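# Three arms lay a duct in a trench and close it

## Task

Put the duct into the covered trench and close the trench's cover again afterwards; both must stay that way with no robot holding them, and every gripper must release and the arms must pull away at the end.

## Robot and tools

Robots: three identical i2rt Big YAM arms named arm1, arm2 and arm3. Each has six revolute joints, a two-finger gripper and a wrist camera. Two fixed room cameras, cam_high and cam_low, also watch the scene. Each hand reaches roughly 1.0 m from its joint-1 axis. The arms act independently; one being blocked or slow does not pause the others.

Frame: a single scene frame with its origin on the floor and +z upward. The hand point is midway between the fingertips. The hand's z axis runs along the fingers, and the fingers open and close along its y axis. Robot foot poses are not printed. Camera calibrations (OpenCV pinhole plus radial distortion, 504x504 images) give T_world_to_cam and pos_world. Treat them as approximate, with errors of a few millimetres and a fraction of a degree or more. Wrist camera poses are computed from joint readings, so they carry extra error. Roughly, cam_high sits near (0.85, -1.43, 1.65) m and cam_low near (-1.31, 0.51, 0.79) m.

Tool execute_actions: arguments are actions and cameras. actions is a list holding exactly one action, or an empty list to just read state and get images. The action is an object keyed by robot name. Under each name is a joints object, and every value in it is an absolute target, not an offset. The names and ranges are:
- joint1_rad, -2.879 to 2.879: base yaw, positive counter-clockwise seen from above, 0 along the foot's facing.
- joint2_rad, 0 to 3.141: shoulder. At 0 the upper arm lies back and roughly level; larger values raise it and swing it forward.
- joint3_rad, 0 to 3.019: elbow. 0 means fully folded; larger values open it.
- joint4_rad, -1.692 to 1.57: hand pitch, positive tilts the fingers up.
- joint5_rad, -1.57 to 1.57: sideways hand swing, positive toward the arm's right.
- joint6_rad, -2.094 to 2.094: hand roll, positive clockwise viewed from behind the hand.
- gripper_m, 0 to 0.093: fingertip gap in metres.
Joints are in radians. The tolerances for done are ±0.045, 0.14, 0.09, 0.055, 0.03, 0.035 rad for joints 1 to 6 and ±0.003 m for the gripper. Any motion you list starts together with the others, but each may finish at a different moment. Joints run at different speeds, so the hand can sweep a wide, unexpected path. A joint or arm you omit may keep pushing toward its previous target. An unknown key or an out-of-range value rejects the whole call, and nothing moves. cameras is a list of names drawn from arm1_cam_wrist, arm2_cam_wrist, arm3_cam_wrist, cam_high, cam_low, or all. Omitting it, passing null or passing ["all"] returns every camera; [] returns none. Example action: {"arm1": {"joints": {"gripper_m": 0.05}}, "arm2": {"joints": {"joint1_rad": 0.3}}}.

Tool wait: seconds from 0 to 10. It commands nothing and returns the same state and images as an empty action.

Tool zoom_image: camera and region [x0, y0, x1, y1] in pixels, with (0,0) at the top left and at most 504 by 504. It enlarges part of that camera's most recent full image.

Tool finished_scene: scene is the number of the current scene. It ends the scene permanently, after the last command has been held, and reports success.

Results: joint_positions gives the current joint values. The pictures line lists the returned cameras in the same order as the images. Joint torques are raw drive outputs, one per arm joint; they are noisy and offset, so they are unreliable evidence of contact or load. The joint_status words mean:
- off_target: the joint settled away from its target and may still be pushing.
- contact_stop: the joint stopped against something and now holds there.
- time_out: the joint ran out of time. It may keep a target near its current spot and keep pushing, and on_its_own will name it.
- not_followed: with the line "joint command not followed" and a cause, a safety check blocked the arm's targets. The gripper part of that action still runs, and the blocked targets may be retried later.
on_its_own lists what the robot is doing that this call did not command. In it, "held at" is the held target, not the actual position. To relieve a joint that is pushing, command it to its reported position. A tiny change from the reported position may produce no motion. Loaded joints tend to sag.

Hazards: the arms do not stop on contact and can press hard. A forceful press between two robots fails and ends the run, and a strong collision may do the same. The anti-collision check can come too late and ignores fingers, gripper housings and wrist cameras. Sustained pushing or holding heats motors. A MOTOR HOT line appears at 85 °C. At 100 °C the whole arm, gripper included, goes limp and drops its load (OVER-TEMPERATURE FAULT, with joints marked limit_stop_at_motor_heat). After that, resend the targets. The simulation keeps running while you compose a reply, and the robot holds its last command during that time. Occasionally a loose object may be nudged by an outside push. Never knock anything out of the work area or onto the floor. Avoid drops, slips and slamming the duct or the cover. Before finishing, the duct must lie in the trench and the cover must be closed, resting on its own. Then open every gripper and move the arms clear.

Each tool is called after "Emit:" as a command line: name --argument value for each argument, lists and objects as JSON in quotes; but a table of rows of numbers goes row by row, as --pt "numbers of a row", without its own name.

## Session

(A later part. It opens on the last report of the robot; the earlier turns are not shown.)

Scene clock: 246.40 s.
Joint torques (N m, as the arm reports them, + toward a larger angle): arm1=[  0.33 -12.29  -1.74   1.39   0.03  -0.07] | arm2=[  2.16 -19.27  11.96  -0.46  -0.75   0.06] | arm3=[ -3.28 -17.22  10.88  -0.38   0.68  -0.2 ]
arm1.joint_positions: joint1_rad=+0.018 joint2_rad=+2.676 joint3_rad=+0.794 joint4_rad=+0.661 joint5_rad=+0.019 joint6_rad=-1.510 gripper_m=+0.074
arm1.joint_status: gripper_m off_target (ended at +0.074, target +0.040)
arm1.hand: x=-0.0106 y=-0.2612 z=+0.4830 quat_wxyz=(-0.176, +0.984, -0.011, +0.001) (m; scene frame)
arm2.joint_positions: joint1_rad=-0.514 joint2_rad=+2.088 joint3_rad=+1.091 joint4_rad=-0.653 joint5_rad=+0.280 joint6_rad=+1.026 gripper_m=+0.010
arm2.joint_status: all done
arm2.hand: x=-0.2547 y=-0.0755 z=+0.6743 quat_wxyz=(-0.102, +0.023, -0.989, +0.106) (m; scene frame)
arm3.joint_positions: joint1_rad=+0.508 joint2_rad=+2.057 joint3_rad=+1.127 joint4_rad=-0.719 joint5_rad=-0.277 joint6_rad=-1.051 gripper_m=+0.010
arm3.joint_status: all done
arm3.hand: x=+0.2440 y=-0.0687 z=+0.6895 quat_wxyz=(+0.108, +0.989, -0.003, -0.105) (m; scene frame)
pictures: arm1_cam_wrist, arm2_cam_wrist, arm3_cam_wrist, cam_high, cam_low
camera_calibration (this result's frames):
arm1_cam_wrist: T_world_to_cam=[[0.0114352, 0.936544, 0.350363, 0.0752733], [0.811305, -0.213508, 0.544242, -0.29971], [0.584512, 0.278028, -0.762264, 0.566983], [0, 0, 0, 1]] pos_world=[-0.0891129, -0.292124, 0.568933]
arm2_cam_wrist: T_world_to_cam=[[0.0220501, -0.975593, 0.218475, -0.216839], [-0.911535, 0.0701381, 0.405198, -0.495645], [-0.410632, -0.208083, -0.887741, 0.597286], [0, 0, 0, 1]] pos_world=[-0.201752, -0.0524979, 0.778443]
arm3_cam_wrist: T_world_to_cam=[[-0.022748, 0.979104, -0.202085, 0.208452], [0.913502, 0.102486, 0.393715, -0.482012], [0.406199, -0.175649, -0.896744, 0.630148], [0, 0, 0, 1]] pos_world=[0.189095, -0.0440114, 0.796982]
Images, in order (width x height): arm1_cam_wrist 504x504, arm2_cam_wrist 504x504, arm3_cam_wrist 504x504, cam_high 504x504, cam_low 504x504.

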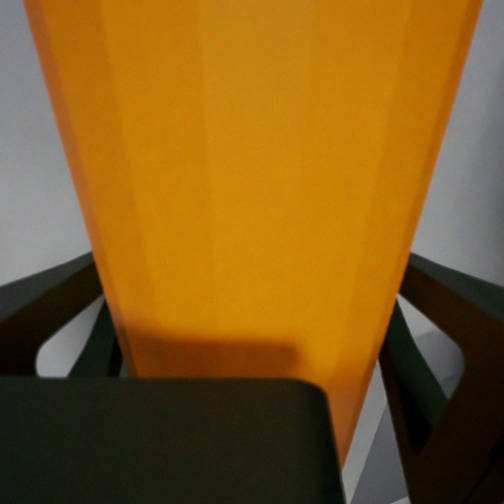

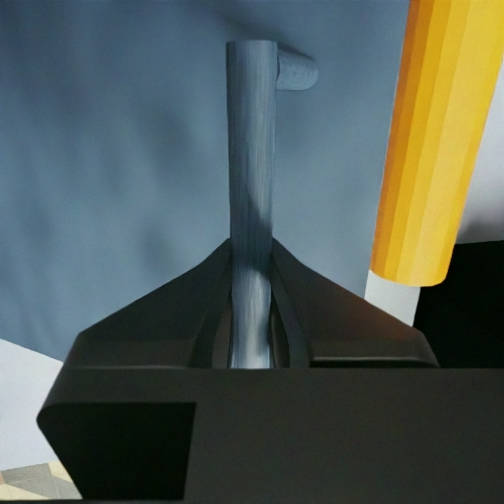

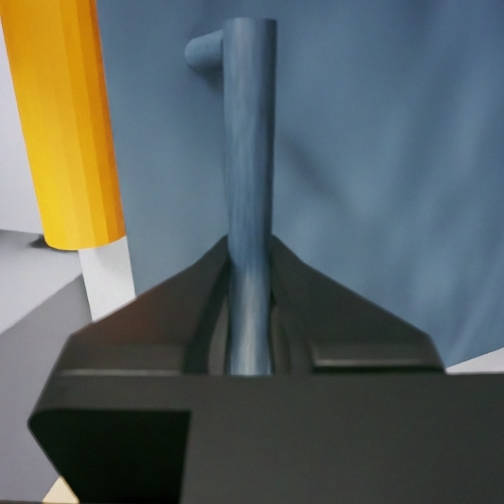

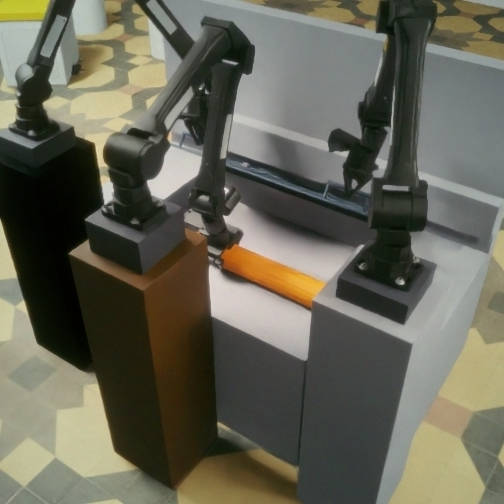

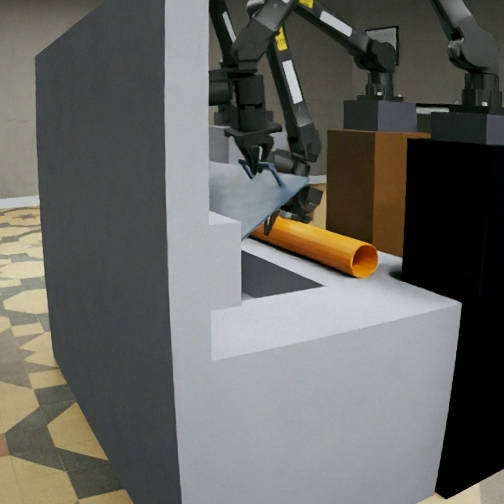

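Emit:
execute_actions --actions '[]' --cameras '["cam_low","cam_high"]'

Scene clock: 250.10 s.
Joint torques (N m, as the arm reports them, + toward a larger angle): arm1=[  0.38 -12.27  -1.75   1.4    0.03  -0.07] | arm2=[  2.51 -19.22  11.94  -0.49  -0.74   0.08] | arm3=[ -3.29 -17.26  10.87  -0.37   0.68  -0.2 ]
arm1.joint_positions: joint1_rad=+0.018 joint2_rad=+2.676 joint3_rad=+0.794 joint4_rad=+0.661 joint5_rad=+0.019 joint6_rad=-1.510 gripper_m=+0.074
arm1.joint_status: gripper_m off_target (ended at +0.074, target +0.040)
arm1.hand: x=-0.0106 y=-0.2612 z=+0.4830 quat_wxyz=(-0.176, +0.984, -0.011, +0.001) (m; scene frame)
arm2.joint_positions: joint1_rad=-0.514 joint2_rad=+2.088 joint3_rad=+1.091 joint4_rad=-0.653 joint5_rad=+0.280 joint6_rad=+1.026 gripper_m=+0.010
arm2.joint_status: all done
arm2.hand: x=-0.2547 y=-0.0755 z=+0.6743 quat_wxyz=(-0.102, +0.023, -0.989, +0.106) (m; scene frame)
arm3.joint_positions: joint1_rad=+0.508 joint2_rad=+2.057 joint3_rad=+1.127 joint4_rad=-0.719 joint5_rad=-0.277 joint6_rad=-1.051 gripper_m=+0.010
arm3.joint_status: all done
arm3.hand: x=+0.2440 y=-0.0687 z=+0.6895 quat_wxyz=(+0.108, +0.989, -0.003, -0.105) (m; scene frame)
pictures: cam_high, cam_low
Images, in order (width x height): cam_high 504x504, cam_low 504x504.

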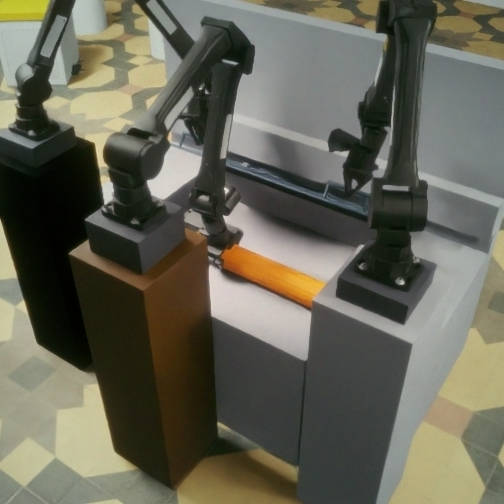

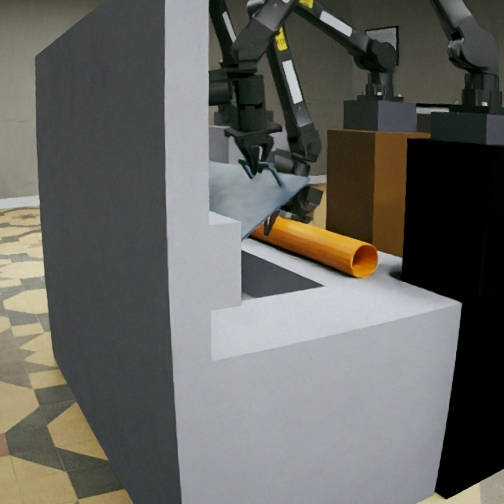

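Emit:
zoom_image --camera "cam_low" --region '[190, 130, 390, 330]'

Region (190, 130, 390, 330) of cam_low's 504x504 image, scaled by 2.520, with more detail than that image has.

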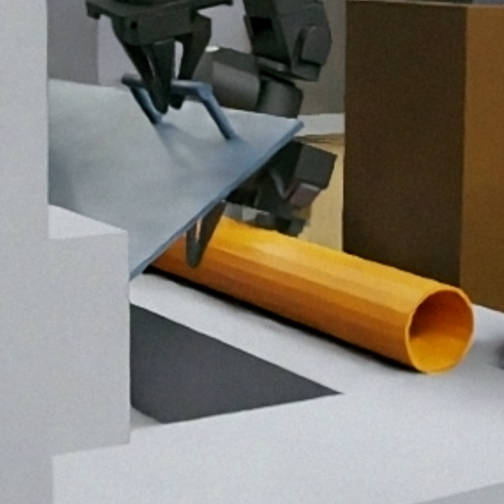

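Emit:
execute_actions --actions '[{"arm1":{"joints":{"joint1_rad":-0.028,"joint2_rad":2.558,"joint3_rad":1.023,"joint4_rad":0.442,"joint5_rad":-0.004,"joint6_rad":-1.58}},"arm2":{"joints":{"joint1_rad":-0.41,"joint2_rad":2.07,"joint3_rad":1.41,"joint4_rad":-0.97,"joint5_rad":0.31,"joint6_rad":1.09}},"arm3":{"joints":{"joint1_rad":0.405,"joint2_rad":2.055,"joint3_rad":1.455,"joint4_rad":-1.03,"joint5_rad":-0.308,"joint6_rad":-1.115}}}]'

Scene clock: 296.00 s.
Joint torques (N m, as the arm reports them, + toward a larger angle): arm1=[ -0.26 -16.22   1.11   1.32  -0.17  -0.06] | arm2=[  1.81 -19.06  14.23  -0.17  -0.73  -0.08] | arm3=[ -3.05 -16.71  12.97  -0.07   0.55  -0.08]
arm1.joint_positions: joint1_rad=-0.027 joint2_rad=+2.572 joint3_rad=+1.017 joint4_rad=+0.435 joint5_rad=-0.001 joint6_rad=-1.570 gripper_m=+0.074
arm1.joint_status: all done
arm1.hand: x=+0.0028 y=-0.1287 z=+0.5125 quat_wxyz=(-0.225, +0.974, -0.003, +0.000) (m; scene frame)
arm2.joint_positions: joint1_rad=-0.444 joint2_rad=+2.115 joint3_rad=+1.326 joint4_rad=-0.969 joint5_rad=+0.335 joint6_rad=+1.096 gripper_m=+0.010
arm2.joint_status: all done
arm2.hand: x=-0.2551 y=-0.0215 z=+0.7230 quat_wxyz=(-0.109, +0.033, -0.981, +0.159) (m; scene frame)
arm3.joint_positions: joint1_rad=+0.440 joint2_rad=+2.089 joint3_rad=+1.366 joint4_rad=-1.032 joint5_rad=-0.330 joint6_rad=-1.121 gripper_m=+0.010
arm3.joint_status: all done
arm3.hand: x=+0.2446 y=-0.0162 z=+0.7401 quat_wxyz=(+0.159, +0.981, -0.012, -0.112) (m; scene frame)
pictures: arm1_cam_wrist, arm2_cam_wrist, arm3_cam_wrist, cam_high, cam_low
camera_calibration (this result's frames):
arm1_cam_wrist: T_world_to_cam=[[-0.006017, 0.896846, 0.442302, -0.111446], [0.813518, -0.252821, 0.523708, -0.292825], [0.581508, 0.362972, -0.728079, 0.53825], [0, 0, 0, 1]] pos_world=[-0.0754489, -0.169452, 0.594536]
arm2_cam_wrist: T_world_to_cam=[[0.0284937, -0.946193, 0.322347, -0.247626], [-0.918912, 0.10213, 0.381012, -0.503204], [-0.393432, -0.307065, -0.866558, 0.638631], [0, 0, 0, 1]] pos_world=[-0.204087, 0.0131918, 0.824959]
arm3_cam_wrist: T_world_to_cam=[[-0.0184695, 0.952443, -0.304156, 0.241358], [0.919527, 0.135631, 0.368884, -0.490377], [0.392594, -0.272866, -0.878302, 0.672561], [0, 0, 0, 1]] pos_world=[0.191329, 0.0201496, 0.845014]
Images, in order (width x height): arm1_cam_wrist 504x504, arm2_cam_wrist 504x504, arm3_cam_wrist 504x504, cam_high 504x504, cam_low 504x504.

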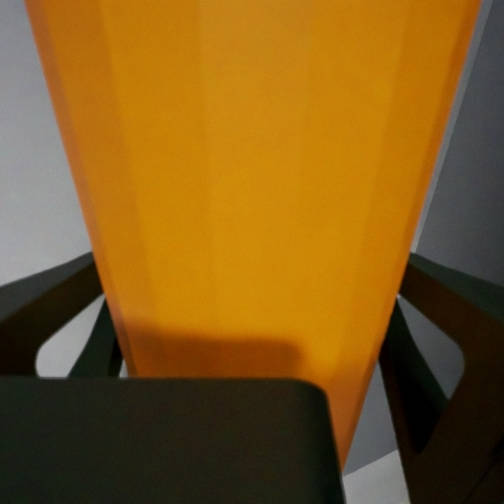

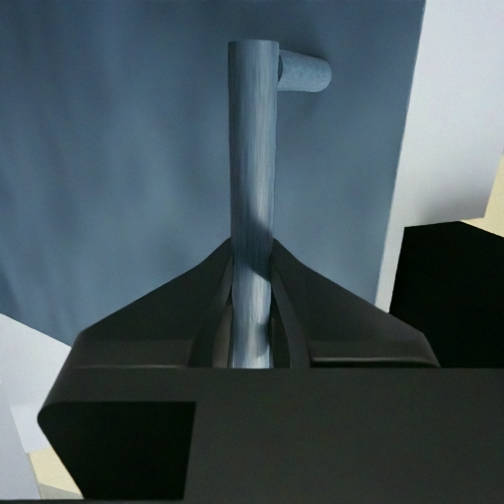

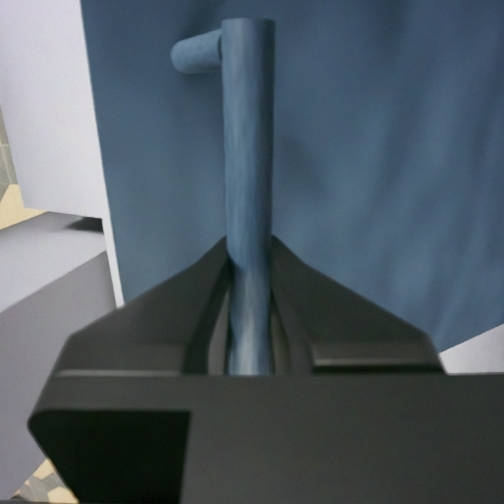

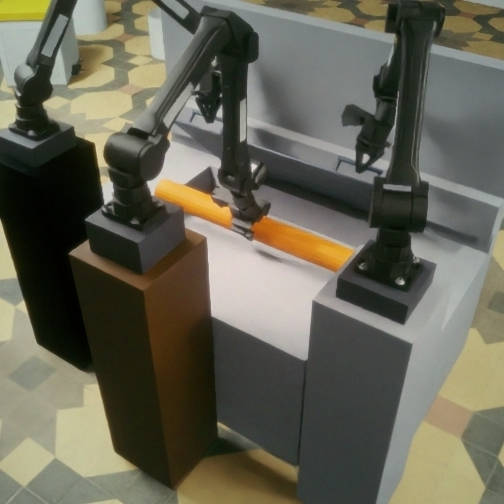

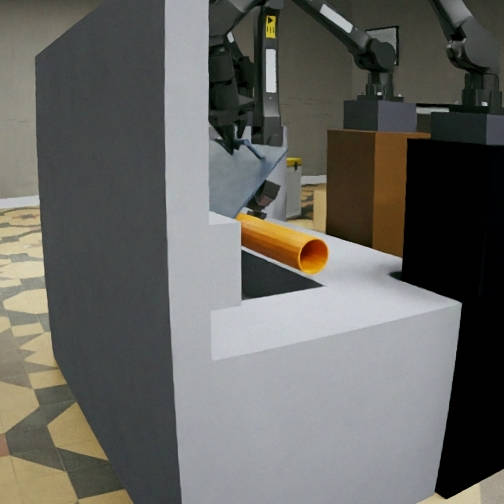

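Emit:
execute_actions --actions '[{"arm1":{"joints":{"joint2_rad":2.732,"joint3_rad":1.258,"joint4_rad":0.572}},"arm2":{"joints":{"joint2_rad":2.052}},"arm3":{"joints":{"joint2_rad":2.035}}}]'

Scene clock: 356.67 s.
Joint torques (N m, as the arm reports them, + toward a larger angle): arm1=[ -0.18 -18.44   2.46   2.67  -0.16  -0.05] | arm2=[  1.94 -20.46  14.3   -0.09  -0.71  -0.09] | arm3=[ -3.02 -18.26  12.98  -0.08   0.56  -0.08]
arm1.joint_positions: joint1_rad=-0.027 joint2_rad=+2.762 joint3_rad=+1.238 joint4_rad=+0.536 joint5_rad=-0.001 joint6_rad=-1.570 gripper_m=+0.074
arm1.joint_status: all done
arm1.hand: x=+0.0031 y=-0.0667 z=+0.4593 quat_wxyz=(-0.289, +0.957, -0.002, +0.001) (m; scene frame)
arm2.joint_positions: joint1_rad=-0.444 joint2_rad=+2.115 joint3_rad=+1.326 joint4_rad=-0.969 joint5_rad=+0.335 joint6_rad=+1.096 gripper_m=+0.010
arm2.joint_status: all done
arm2.hand: x=-0.2551 y=-0.0215 z=+0.7230 quat_wxyz=(-0.109, +0.033, -0.981, +0.159) (m; scene frame)
arm3.joint_positions: joint1_rad=+0.440 joint2_rad=+2.089 joint3_rad=+1.366 joint4_rad=-1.032 joint5_rad=-0.330 joint6_rad=-1.121 gripper_m=+0.010
arm3.joint_status: all done
arm3.hand: x=+0.2446 y=-0.0162 z=+0.7401 quat_wxyz=(+0.159, +0.981, -0.012, -0.112) (m; scene frame)
pictures: arm1_cam_wrist, arm2_cam_wrist, arm3_cam_wrist, cam_high, cam_low
camera_calibration (this result's frames):
arm1_cam_wrist: T_world_to_cam=[[-0.00678912, 0.830409, 0.557113, -0.200725], [0.813248, -0.319602, 0.486295, -0.236861], [0.581878, 0.456372, -0.673158, 0.457887], [0, 0, 0, 1]] pos_world=[-0.07517, -0.117984, 0.535241]
arm2_cam_wrist: T_world_to_cam=[[0.0284937, -0.946193, 0.322347, -0.247626], [-0.918912, 0.10213, 0.381012, -0.503204], [-0.393432, -0.307065, -0.866558, 0.638631], [0, 0, 0, 1]] pos_world=[-0.204087, 0.0131918, 0.824959]
arm3_cam_wrist: T_world_to_cam=[[-0.0184695, 0.952443, -0.304156, 0.241358], [0.919527, 0.135631, 0.368884, -0.490377], [0.392594, -0.272866, -0.878302, 0.672561], [0, 0, 0, 1]] pos_world=[0.191329, 0.0201496, 0.845014]
Images, in order (width x height): arm1_cam_wrist 504x504, arm2_cam_wrist 504x504, arm3_cam_wrist 504x504, cam_high 504x504, cam_low 504x504.

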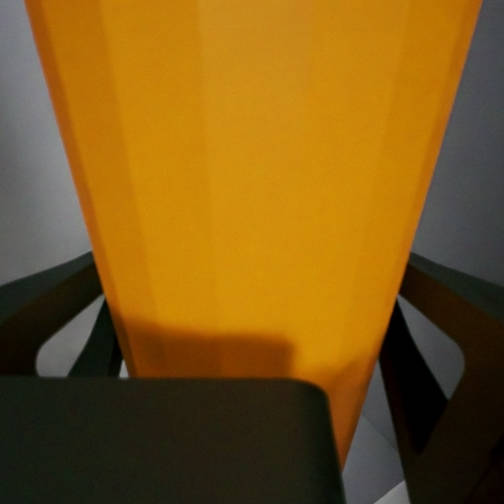

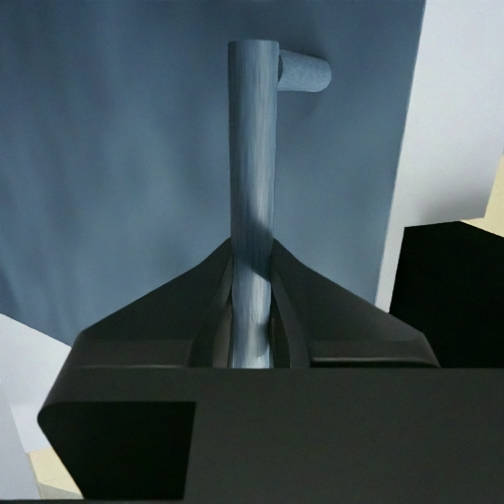

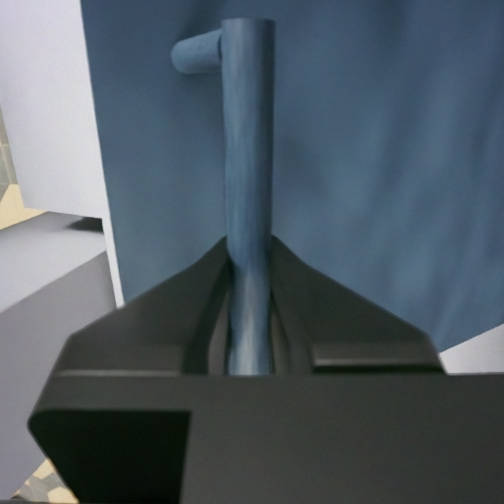

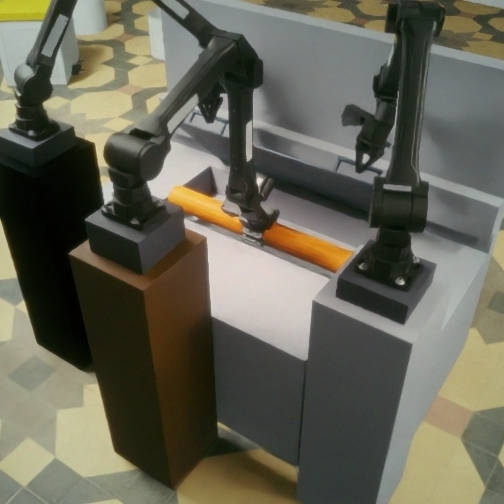

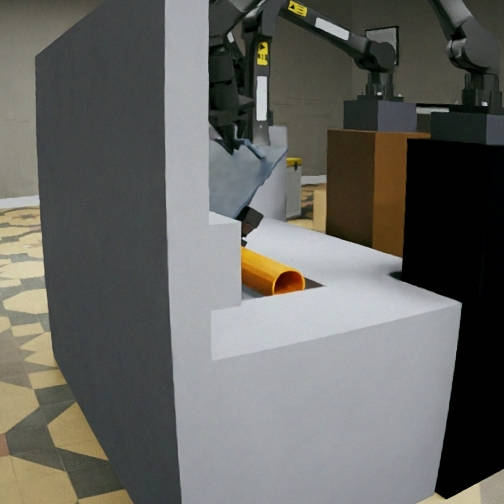

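Emit:
execute_actions --actions '[{"arm1":{"joints":{"joint2_rad":2.744,"joint3_rad":1.398,"joint4_rad":0.356}},"arm2":{"joints":{"joint2_rad":2.065}},"arm3":{"joints":{"joint2_rad":2.045}}}]' --cameras '["arm1_cam_wrist","cam_high","cam_low"]'

Scene clock: 393.70 s.
Joint torques (N m, as the arm reports them, + toward a larger angle): arm1=[ -0.2  -19.47   2.84   1.5   -0.16  -0.06] | arm2=[  1.94 -19.71  14.27  -0.13  -0.72  -0.06] | arm3=[ -3.09 -17.51  12.97  -0.09   0.56  -0.09]
arm1.joint_positions: joint1_rad=-0.027 joint2_rad=+2.768 joint3_rad=+1.387 joint4_rad=+0.347 joint5_rad=-0.001 joint6_rad=-1.570 gripper_m=+0.074
arm1.joint_status: all done
arm1.hand: x=+0.0033 y=-0.0219 z=+0.4574 quat_wxyz=(-0.267, +0.964, -0.002, +0.001) (m; scene frame)
arm2.joint_positions: joint1_rad=-0.444 joint2_rad=+2.115 joint3_rad=+1.326 joint4_rad=-0.969 joint5_rad=+0.335 joint6_rad=+1.096 gripper_m=+0.010
arm2.joint_status: all done
arm2.hand: x=-0.2551 y=-0.0215 z=+0.7230 quat_wxyz=(-0.109, +0.033, -0.981, +0.159) (m; scene frame)
arm3.joint_positions: joint1_rad=+0.440 joint2_rad=+2.089 joint3_rad=+1.366 joint4_rad=-1.032 joint5_rad=-0.330 joint6_rad=-1.121 gripper_m=+0.010
arm3.joint_status: all done
arm3.hand: x=+0.2446 y=-0.0162 z=+0.7401 quat_wxyz=(+0.159, +0.981, -0.012, -0.112) (m; scene frame)
pictures: arm1_cam_wrist, cam_high, cam_low
camera_calibration (this result's frames):
arm1_cam_wrist: T_world_to_cam=[[-0.00702786, 0.855229, 0.518203, -0.218525], [0.813337, -0.296591, 0.500517, -0.227782], [0.58175, 0.424991, -0.693505, 0.44466], [0, 0, 0, 1]] pos_world=[-0.0749536, -0.0696455, 0.535623]
Images, in order (width x height): arm1_cam_wrist 504x504, cam_high 504x504, cam_low 504x504.

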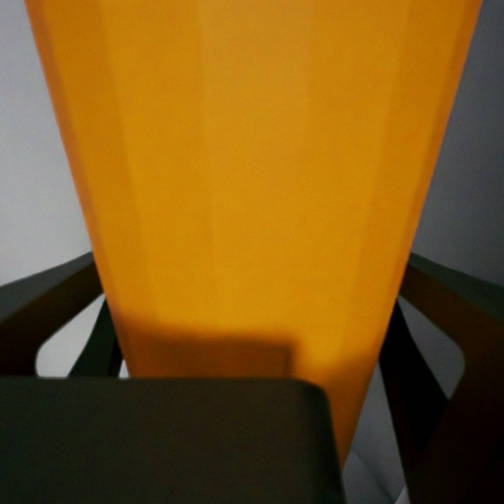

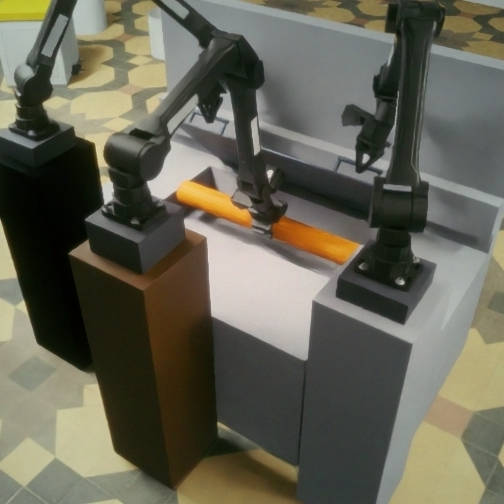

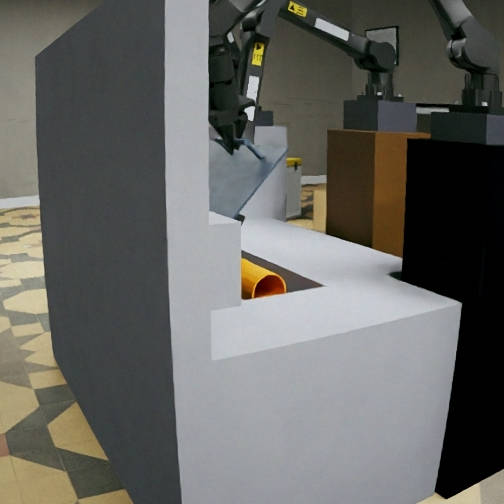

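Emit:
execute_actions --actions '[{"arm1":{"joints":{"joint2_rad":2.909,"joint3_rad":1.571,"joint4_rad":0.312}}}]' --cameras '["arm1_cam_wrist","cam_high","cam_low"]'

Scene clock: 405.83 s.
Joint torques (N m, as the arm reports them, + toward a larger angle): arm1=[ -0.16 -20.21   3.53   1.45  -0.13  -0.08] | arm2=[  1.85 -19.59  14.25  -0.11  -0.73  -0.08] | arm3=[ -3.08 -17.44  12.98  -0.08   0.56  -0.09]
arm1.joint_positions: joint1_rad=-0.027 joint2_rad=+2.941 joint3_rad=+1.546 joint4_rad=+0.303 joint5_rad=-0.002 joint6_rad=-1.569 gripper_m=+0.074
arm1.joint_status: all done
arm1.hand: x=+0.0032 y=-0.0321 z=+0.3833 quat_wxyz=(-0.239, +0.971, -0.003, +0.000) (m; scene frame)
arm2.joint_positions: joint1_rad=-0.444 joint2_rad=+2.115 joint3_rad=+1.326 joint4_rad=-0.969 joint5_rad=+0.335 joint6_rad=+1.096 gripper_m=+0.010
arm2.joint_status: not commanded
arm2.hand: x=-0.2551 y=-0.0215 z=+0.7230 quat_wxyz=(-0.109, +0.033, -0.981, +0.159) (m; scene frame)
arm3.joint_positions: joint1_rad=+0.440 joint2_rad=+2.089 joint3_rad=+1.366 joint4_rad=-1.032 joint5_rad=-0.330 joint6_rad=-1.121 gripper_m=+0.010
arm3.joint_status: not commanded
arm3.hand: x=+0.2446 y=-0.0162 z=+0.7401 quat_wxyz=(+0.159, +0.981, -0.012, -0.112) (m; scene frame)
pictures: arm1_cam_wrist, cam_high, cam_low
camera_calibration (this result's frames):
arm1_cam_wrist: T_world_to_cam=[[-0.00570984, 0.884003, 0.467446, -0.151007], [0.813903, -0.267474, 0.515771, -0.198539], [0.580973, 0.383401, -0.717965, 0.405719], [0, 0, 0, 1]] pos_world=[-0.0749825, -0.0751663, 0.464281]
Images, in order (width x height): arm1_cam_wrist 504x504, cam_high 504x504, cam_low 504x504.

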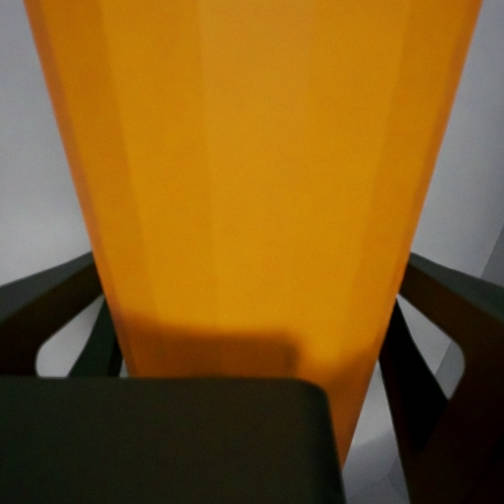

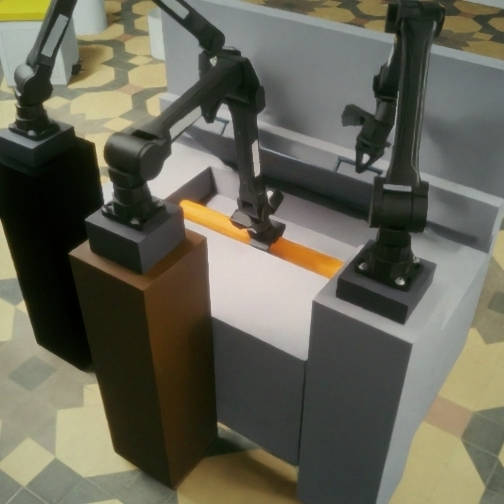

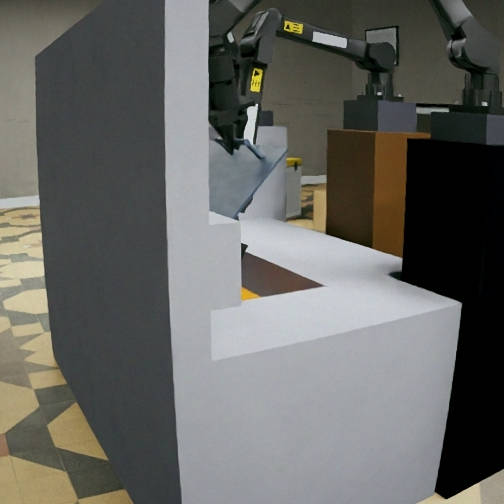

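Emit:
execute_actions --actions '[{"arm1":{"joints":{"joint2_rad":2.94,"joint3_rad":1.547,"joint4_rad":0.303,"gripper_m":0.092}}}]' --cameras '["arm1_cam_wrist","cam_high","cam_low"]'

Scene clock: 446.33 s.
Joint torques (N m, as the arm reports them, + toward a larger angle): arm1=[ -0.16 -17.95   2.07   1.17  -0.13  -0.07] | arm2=[  2.04 -19.61  14.3   -0.06  -0.73  -0.08] | arm3=[ -3.08 -17.53  12.98  -0.07   0.56  -0.09]
arm1.joint_positions: joint1_rad=-0.027 joint2_rad=+2.940 joint3_rad=+1.546 joint4_rad=+0.301 joint5_rad=-0.002 joint6_rad=-1.570 gripper_m=+0.092
arm1.joint_status: all done
arm1.hand: x=+0.0032 y=-0.0323 z=+0.3836 quat_wxyz=(-0.238, +0.971, -0.002, +0.000) (m; scene frame)
arm2.joint_positions: joint1_rad=-0.444 joint2_rad=+2.115 joint3_rad=+1.326 joint4_rad=-0.969 joint5_rad=+0.335 joint6_rad=+1.096 gripper_m=+0.010
arm2.joint_status: not commanded
arm2.hand: x=-0.2551 y=-0.0215 z=+0.7230 quat_wxyz=(-0.109, +0.033, -0.981, +0.159) (m; scene frame)
arm3.joint_positions: joint1_rad=+0.440 joint2_rad=+2.089 joint3_rad=+1.366 joint4_rad=-1.032 joint5_rad=-0.330 joint6_rad=-1.121 gripper_m=+0.010
arm3.joint_status: not commanded
arm3.hand: x=+0.2446 y=-0.0162 z=+0.7401 quat_wxyz=(+0.159, +0.981, -0.012, -0.112) (m; scene frame)
pictures: arm1_cam_wrist, cam_high, cam_low
camera_calibration (this result's frames):
arm1_cam_wrist: T_world_to_cam=[[-0.00608702, 0.884713, 0.466095, -0.150424], [0.813905, -0.266412, 0.516317, -0.198918], [0.580966, 0.3825, -0.718451, 0.406164], [0, 0, 0, 1]] pos_world=[-0.0749829, -0.07527, 0.464626]
Images, in order (width x height): arm1_cam_wrist 504x504, cam_high 504x504, cam_low 504x504.

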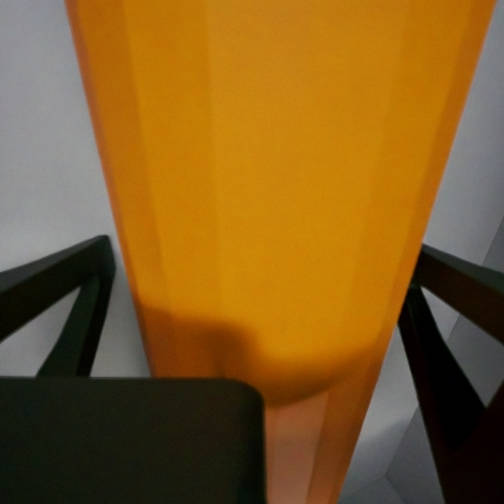

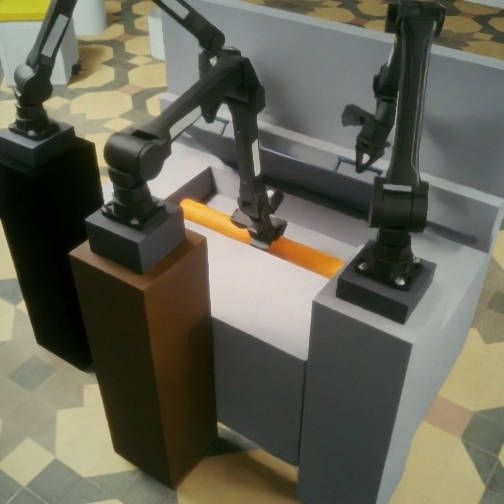

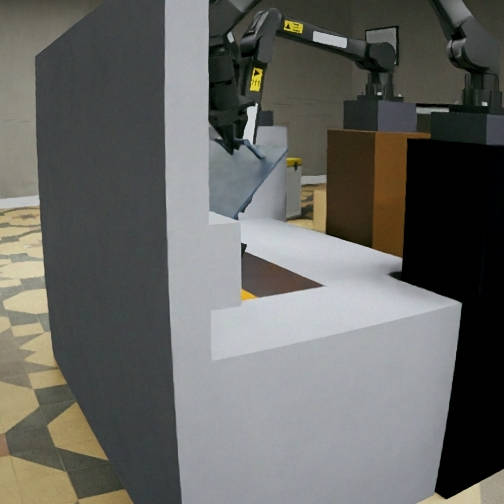

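Emit:
execute_actions --actions '[{"arm1":{"joints":{"joint2_rad":2.73,"joint3_rad":1.31,"joint4_rad":0.256}}}]' --cameras '["arm1_cam_wrist","cam_high","cam_low"]'

Emit:
zoom_image --camera "cam_high" --region '[170, 90, 350, 270]'

Scene clock: 474.57 s.
Joint torques (N m, as the arm reports them, + toward a larger angle): arm1=[ -0.17 -15.63   1.71   0.66  -0.14  -0.06] | arm2=[  1.85 -19.82  14.29  -0.07  -0.72  -0.08] | arm3=[ -3.07 -17.47  12.95  -0.09   0.56  -0.09]
arm1.joint_positions: joint1_rad=-0.027 joint2_rad=+2.706 joint3_rad=+1.315 joint4_rad=+0.266 joint5_rad=-0.002 joint6_rad=-1.570 gripper_m=+0.092
arm1.joint_status: all done
arm1.hand: x=+0.0030 y=-0.0512 z=+0.4691 quat_wxyz=(-0.222, +0.975, -0.002, +0.000) (m; scene frame)
arm2.joint_positions: joint1_rad=-0.444 joint2_rad=+2.115 joint3_rad=+1.326 joint4_rad=-0.969 joint5_rad=+0.335 joint6_rad=+1.096 gripper_m=+0.010
arm2.joint_status: not commanded
arm2.hand: x=-0.2551 y=-0.0215 z=+0.7230 quat_wxyz=(-0.109, +0.033, -0.981, +0.159) (m; scene frame)
arm3.joint_positions: joint1_rad=+0.440 joint2_rad=+2.089 joint3_rad=+1.366 joint4_rad=-1.032 joint5_rad=-0.330 joint6_rad=-1.121 gripper_m=+0.010
arm3.joint_status: not commanded
arm3.hand: x=+0.2446 y=-0.0162 z=+0.7401 quat_wxyz=(+0.159, +0.981, -0.012, -0.112) (m; scene frame)
pictures: arm1_cam_wrist, cam_high, cam_low
camera_calibration (this result's frames):
arm1_cam_wrist: T_world_to_cam=[[-0.00599899, 0.899192, 0.437512, -0.1594], [0.813973, -0.249757, 0.524471, -0.250949], [0.580872, 0.35927, -0.73042, 0.479341], [0, 0, 0, 1]] pos_world=[-0.0751263, -0.0915581, 0.551475]
Images, in order (width x height): arm1_cam_wrist 504x504, cam_high 504x504, cam_low 504x504.

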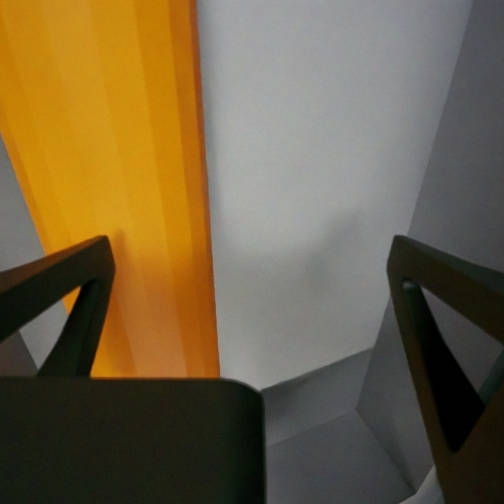

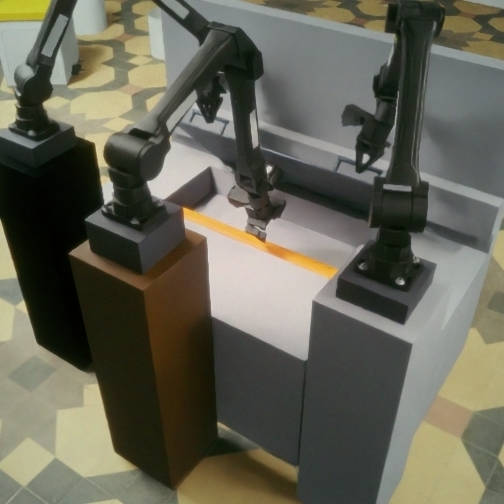

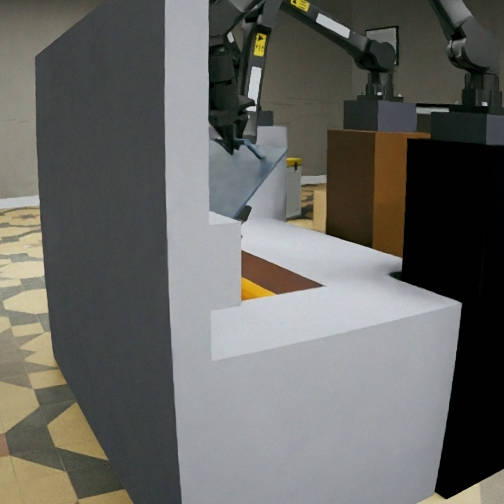

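Region (170, 90, 350, 270) of cam_high's 504x504 image, scaled by 2.800, with more detail than that image has.

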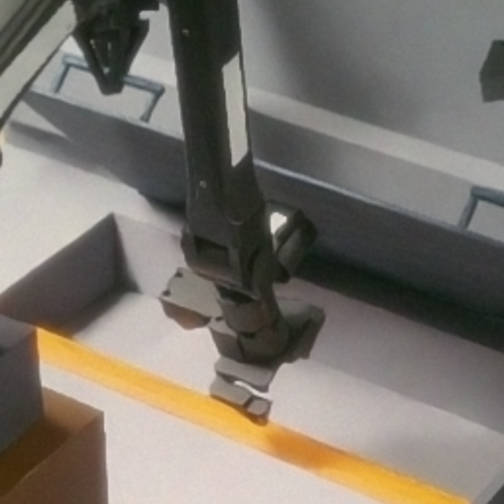

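Emit:
execute_actions --actions '[{"arm1":{"joints":{"joint2_rad":2.698,"joint3_rad":0.82,"joint4_rad":0.745,"gripper_m":0.02}},"arm2":{"joints":{"joint1_rad":-0.56,"joint2_rad":2.022,"joint3_rad":0.93,"joint4_rad":-0.255,"joint5_rad":0.17,"joint6_rad":0.962}},"arm3":{"joints":{"joint1_rad":0.553,"joint2_rad":1.987,"joint3_rad":0.965,"joint4_rad":-0.325,"joint5_rad":-0.166,"joint6_rad":-0.984}}}]'

Scene clock: 510.80 s.
Joint torques (N m, as the arm reports them, + toward a larger angle): arm1=[ -0.15 -11.82  -1.32   1.54  -0.14  -0.06] | arm2=[  1.09 -16.83   6.67   2.2    0.44  -0.05] | arm3=[ -2.16 -15.48   5.6    2.12  -0.08  -0.1 ]
arm1.joint_positions: joint1_rad=-0.027 joint2_rad=+2.686 joint3_rad=+0.815 joint4_rad=+0.732 joint5_rad=-0.002 joint6_rad=-1.571 gripper_m=+0.020
arm1.joint_status: all done
arm1.hand: x=+0.0022 y=-0.2375 z=+0.4856 quat_wxyz=(-0.215, +0.977, -0.002, +0.000) (m; scene frame)
arm2.joint_positions: joint1_rad=-0.583 joint2_rad=+2.075 joint3_rad=+0.903 joint4_rad=-0.289 joint5_rad=+0.168 joint6_rad=+0.963 gripper_m=+0.010
arm2.joint_status: all done
arm2.hand: x=-0.2550 y=-0.0992 z=+0.6425 quat_wxyz=(-0.101, +0.011, -0.995, +0.004) (m; scene frame)
arm3.joint_positions: joint1_rad=+0.576 joint2_rad=+2.040 joint3_rad=+0.944 joint4_rad=-0.375 joint5_rad=-0.170 joint6_rad=-0.986 gripper_m=+0.010
arm3.joint_status: all done
arm3.hand: x=+0.2425 y=-0.0923 z=+0.6563 quat_wxyz=(+0.012, +0.995, +0.007, -0.102) (m; scene frame)
pictures: arm1_cam_wrist, arm2_cam_wrist, arm3_cam_wrist, cam_high, cam_low
camera_calibration (this result's frames):
arm1_cam_wrist: T_world_to_cam=[[-0.00710679, 0.905109, 0.425119, 0.00827274], [0.814, -0.241695, 0.528193, -0.305326], [0.580822, 0.349801, -0.735041, 0.558798], [0, 0, 0, 1]] pos_world=[-0.0759679, -0.276752, 0.568494]
arm2_cam_wrist: T_world_to_cam=[[0.0187914, -0.999719, 0.0144699, -0.105225], [-0.909322, -0.0110719, 0.415945, -0.495799], [-0.415668, -0.020974, -0.909275, 0.595168], [0, 0, 0, 1]] pos_world=[-0.201472, -0.098202, 0.748919]
arm3_cam_wrist: T_world_to_cam=[[-0.02291, 0.999685, -0.0102544, 0.100898], [0.911503, 0.0251002, 0.410526, -0.482822], [0.410654, 0.0000582087, -0.911791, 0.621808], [0, 0, 0, 1]] pos_world=[0.187057, -0.0887831, 0.766204]
Images, in order (width x height): arm1_cam_wrist 504x504, arm2_cam_wrist 504x504, arm3_cam_wrist 504x504, cam_high 504x504, cam_low 504x504.

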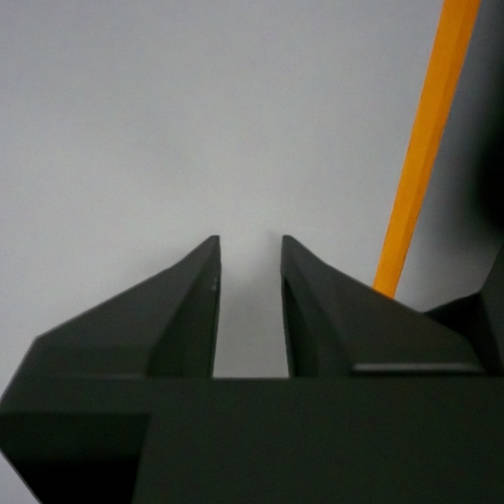

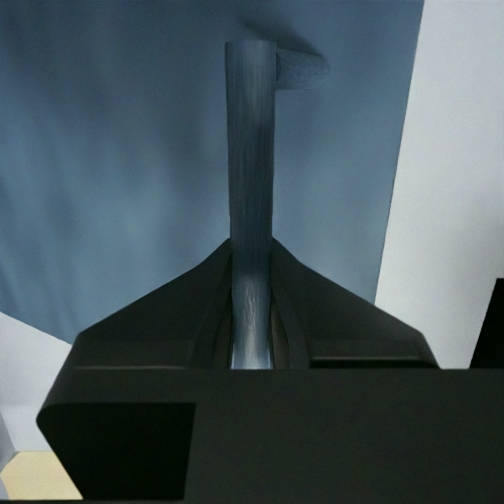

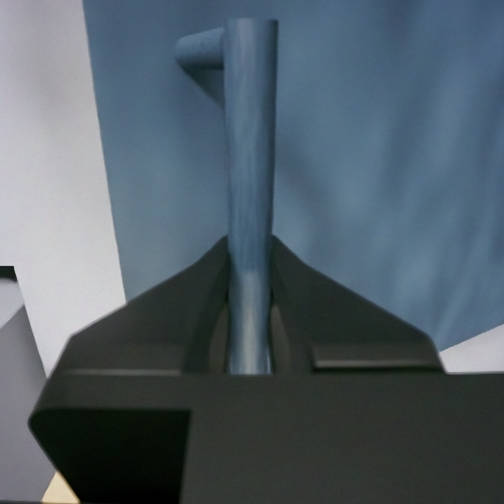

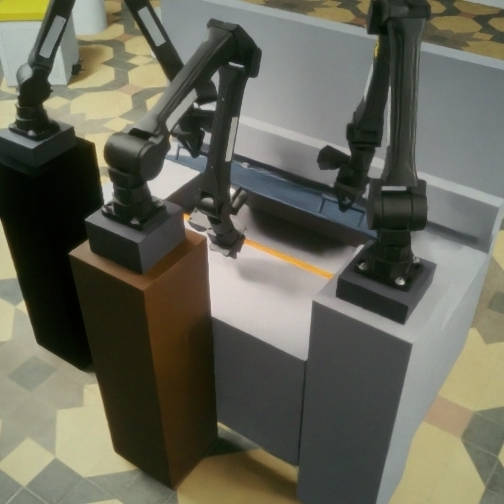

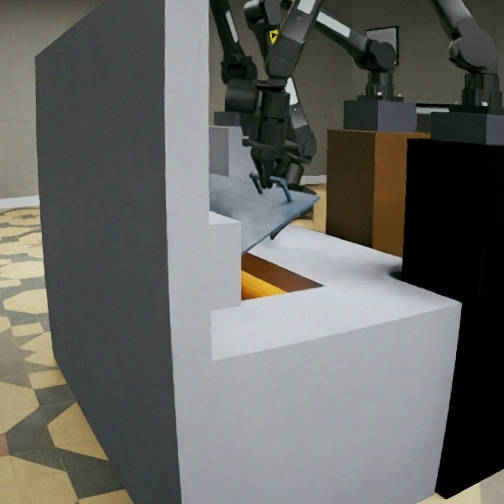

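Emit:
execute_actions --actions '[{"arm1":{"joints":{"joint2_rad":2.1,"joint3_rad":0.47,"joint4_rad":0.12}},"arm2":{"joints":{"joint1_rad":-0.785,"joint2_rad":2.542,"joint3_rad":0.8,"joint4_rad":0.625,"joint5_rad":-0.111,"joint6_rad":0.845}},"arm3":{"joints":{"joint1_rad":0.768,"joint2_rad":2.476,"joint3_rad":0.81,"joint4_rad":0.542,"joint5_rad":0.11,"joint6_rad":-0.87}}}]'

Scene clock: 538.77 s.
Joint torques (N m, as the arm reports them, + toward a larger angle): arm1=[-0.2  -9.26 -0.31 -0.08 -0.14 -0.09] | arm2=[ -0.46 -14.38  -0.98   3.38   0.09   0.05] | arm3=[ -0.6  -12.93  -0.66   2.57   0.03  -0.28]
arm1.joint_positions: joint1_rad=-0.027 joint2_rad=+2.095 joint3_rad=+0.470 joint4_rad=+0.130 joint5_rad=-0.002 joint6_rad=-1.571 gripper_m=+0.020
arm1.joint_status: all done
arm1.hand: x=+0.0015 y=-0.3516 z=+0.6352 quat_wxyz=(-0.039, +0.999, -0.002, +0.000) (m; scene frame)
arm2.joint_positions: joint1_rad=-0.782 joint2_rad=+2.569 joint3_rad=+0.798 joint4_rad=+0.576 joint5_rad=-0.111 joint6_rad=+0.831 gripper_m=+0.010
arm2.joint_status: all done
arm2.hand: x=-0.2578 y=-0.1602 z=+0.4844 quat_wxyz=(-0.091, -0.008, -0.981, -0.170) (m; scene frame)
arm3.joint_positions: joint1_rad=+0.771 joint2_rad=+2.504 joint3_rad=+0.813 joint4_rad=+0.492 joint5_rad=+0.109 joint6_rad=-0.851 gripper_m=+0.010
arm3.joint_status: all done
arm3.hand: x=+0.2405 y=-0.1512 z=+0.4953 quat_wxyz=(-0.165, +0.982, +0.022, -0.092) (m; scene frame)
pictures: arm1_cam_wrist, arm2_cam_wrist, arm3_cam_wrist, cam_high, cam_low
camera_calibration (this result's frames):
arm1_cam_wrist: T_world_to_cam=[[-0.00641971, 0.99652, 0.0831045, 0.297391], [0.814849, -0.0429594, 0.57808, -0.373225], [0.579638, 0.0714287, -0.811737, 0.659891], [0, 0, 0, 1]] pos_world=[-0.076467, -0.359525, 0.726697]
arm2_cam_wrist: T_world_to_cam=[[0.0144102, -0.942971, -0.332563, 0.0122353], [-0.900187, -0.157018, 0.406213, -0.449521], [-0.435266, 0.293515, -0.851113, 0.466071], [0, 0, 0, 1]] pos_world=[-0.201964, -0.195844, 0.583349]
arm3_cam_wrist: T_world_to_cam=[[-0.0187517, 0.940592, 0.339021, -0.0248526], [0.904755, -0.128347, 0.406134, -0.43285], [0.425519, 0.314347, -0.848598, 0.488498], [0, 0, 0, 1]] pos_world=[0.183292, -0.185737, 0.59876]
Images, in order (width x height): arm1_cam_wrist 504x504, arm2_cam_wrist 504x504, arm3_cam_wrist 504x504, cam_high 504x504, cam_low 504x504.

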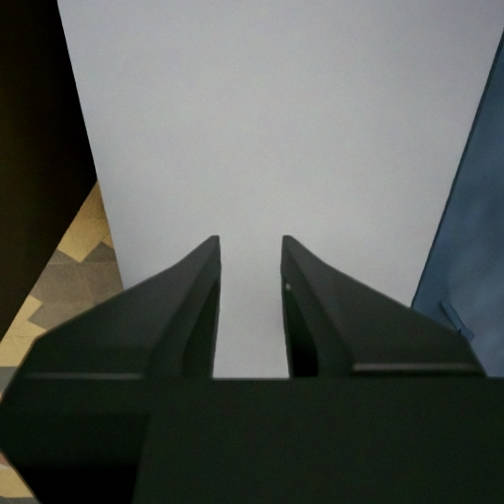

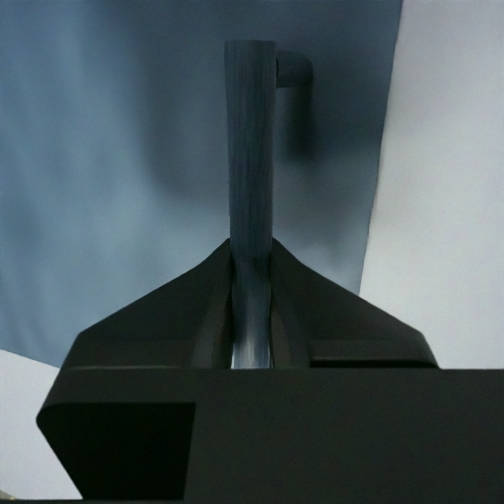

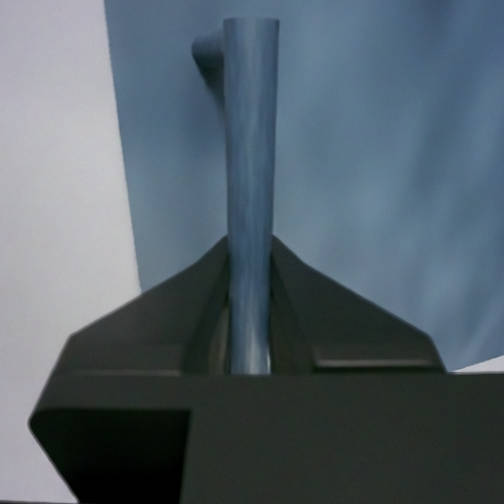

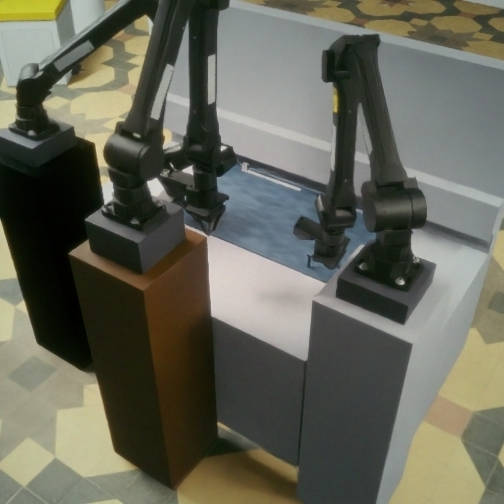

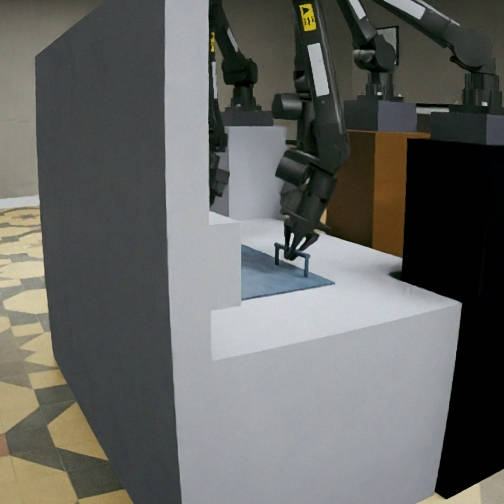

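Emit:
execute_actions --actions '[{"arm2":{"joints":{"joint2_rad":2.567,"joint4_rad":0.582,"gripper_m":0.05}},"arm3":{"joints":{"joint2_rad":2.502,"joint4_rad":0.498,"gripper_m":0.05}}}]' --cameras '["arm2_cam_wrist","arm3_cam_wrist","cam_low"]'

Scene clock: 552.00 s.
Joint torques (N m, as the arm reports them, + toward a larger angle): arm1=[-0.14 -9.24 -0.27 -0.09 -0.14 -0.09] | arm2=[ -0.56 -12.02  -1.26   1.23   0.13   0.01] | arm3=[ -0.62 -11.12  -0.61   0.88   0.02  -0.19]
arm1.joint_positions: joint1_rad=-0.027 joint2_rad=+2.095 joint3_rad=+0.470 joint4_rad=+0.130 joint5_rad=-0.002 joint6_rad=-1.571 gripper_m=+0.020
arm1.joint_status: not commanded
arm1.hand: x=+0.0015 y=-0.3516 z=+0.6352 quat_wxyz=(-0.039, +0.999, -0.002, +0.000) (m; scene frame)
arm2.joint_positions: joint1_rad=-0.782 joint2_rad=+2.570 joint3_rad=+0.799 joint4_rad=+0.579 joint5_rad=-0.111 joint6_rad=+0.834 gripper_m=+0.050
arm2.joint_status: all done
arm2.hand: x=-0.2574 y=-0.1597 z=+0.4841 quat_wxyz=(-0.091, -0.009, -0.981, -0.171) (m; scene frame)
arm3.joint_positions: joint1_rad=+0.771 joint2_rad=+2.506 joint3_rad=+0.813 joint4_rad=+0.494 joint5_rad=+0.109 joint6_rad=-0.860 gripper_m=+0.050
arm3.joint_status: all done
arm3.hand: x=+0.2406 y=-0.1513 z=+0.4949 quat_wxyz=(-0.166, +0.982, +0.026, -0.092) (m; scene frame)
pictures: arm2_cam_wrist, arm3_cam_wrist, cam_low
camera_calibration (this result's frames):
arm2_cam_wrist: T_world_to_cam=[[0.0115829, -0.94226, -0.334681, 0.0129415], [-0.900867, -0.155084, 0.405447, -0.448442], [-0.43394, 0.296806, -0.850648, 0.46651], [0, 0, 0, 1]] pos_world=[-0.201699, -0.195815, 0.582986]
arm3_cam_wrist: T_world_to_cam=[[-0.0270741, 0.93957, 0.341285, -0.0239627], [0.904958, -0.121992, 0.407638, -0.432577], [0.424638, 0.319885, -0.846969, 0.488439], [0, 0, 0, 1]] pos_world=[0.183406, -0.186501, 0.598205]
Images, in order (width x height): arm2_cam_wrist 504x504, arm3_cam_wrist 504x504, cam_low 504x504.

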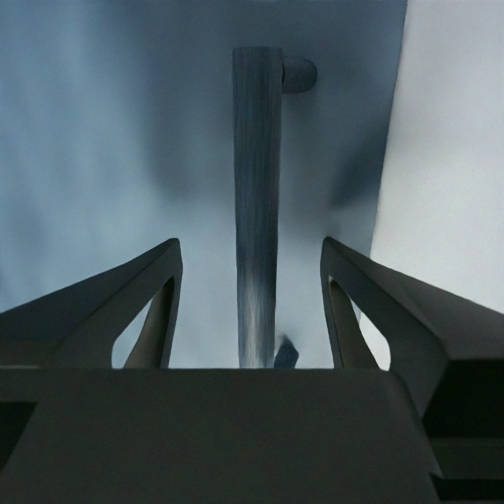

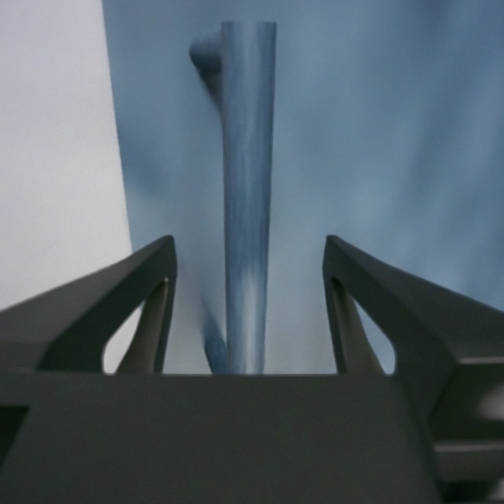

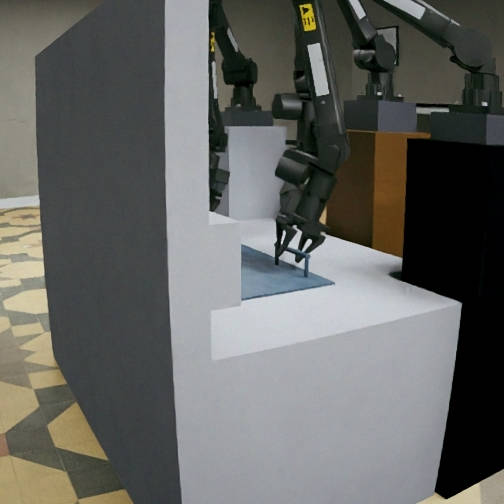

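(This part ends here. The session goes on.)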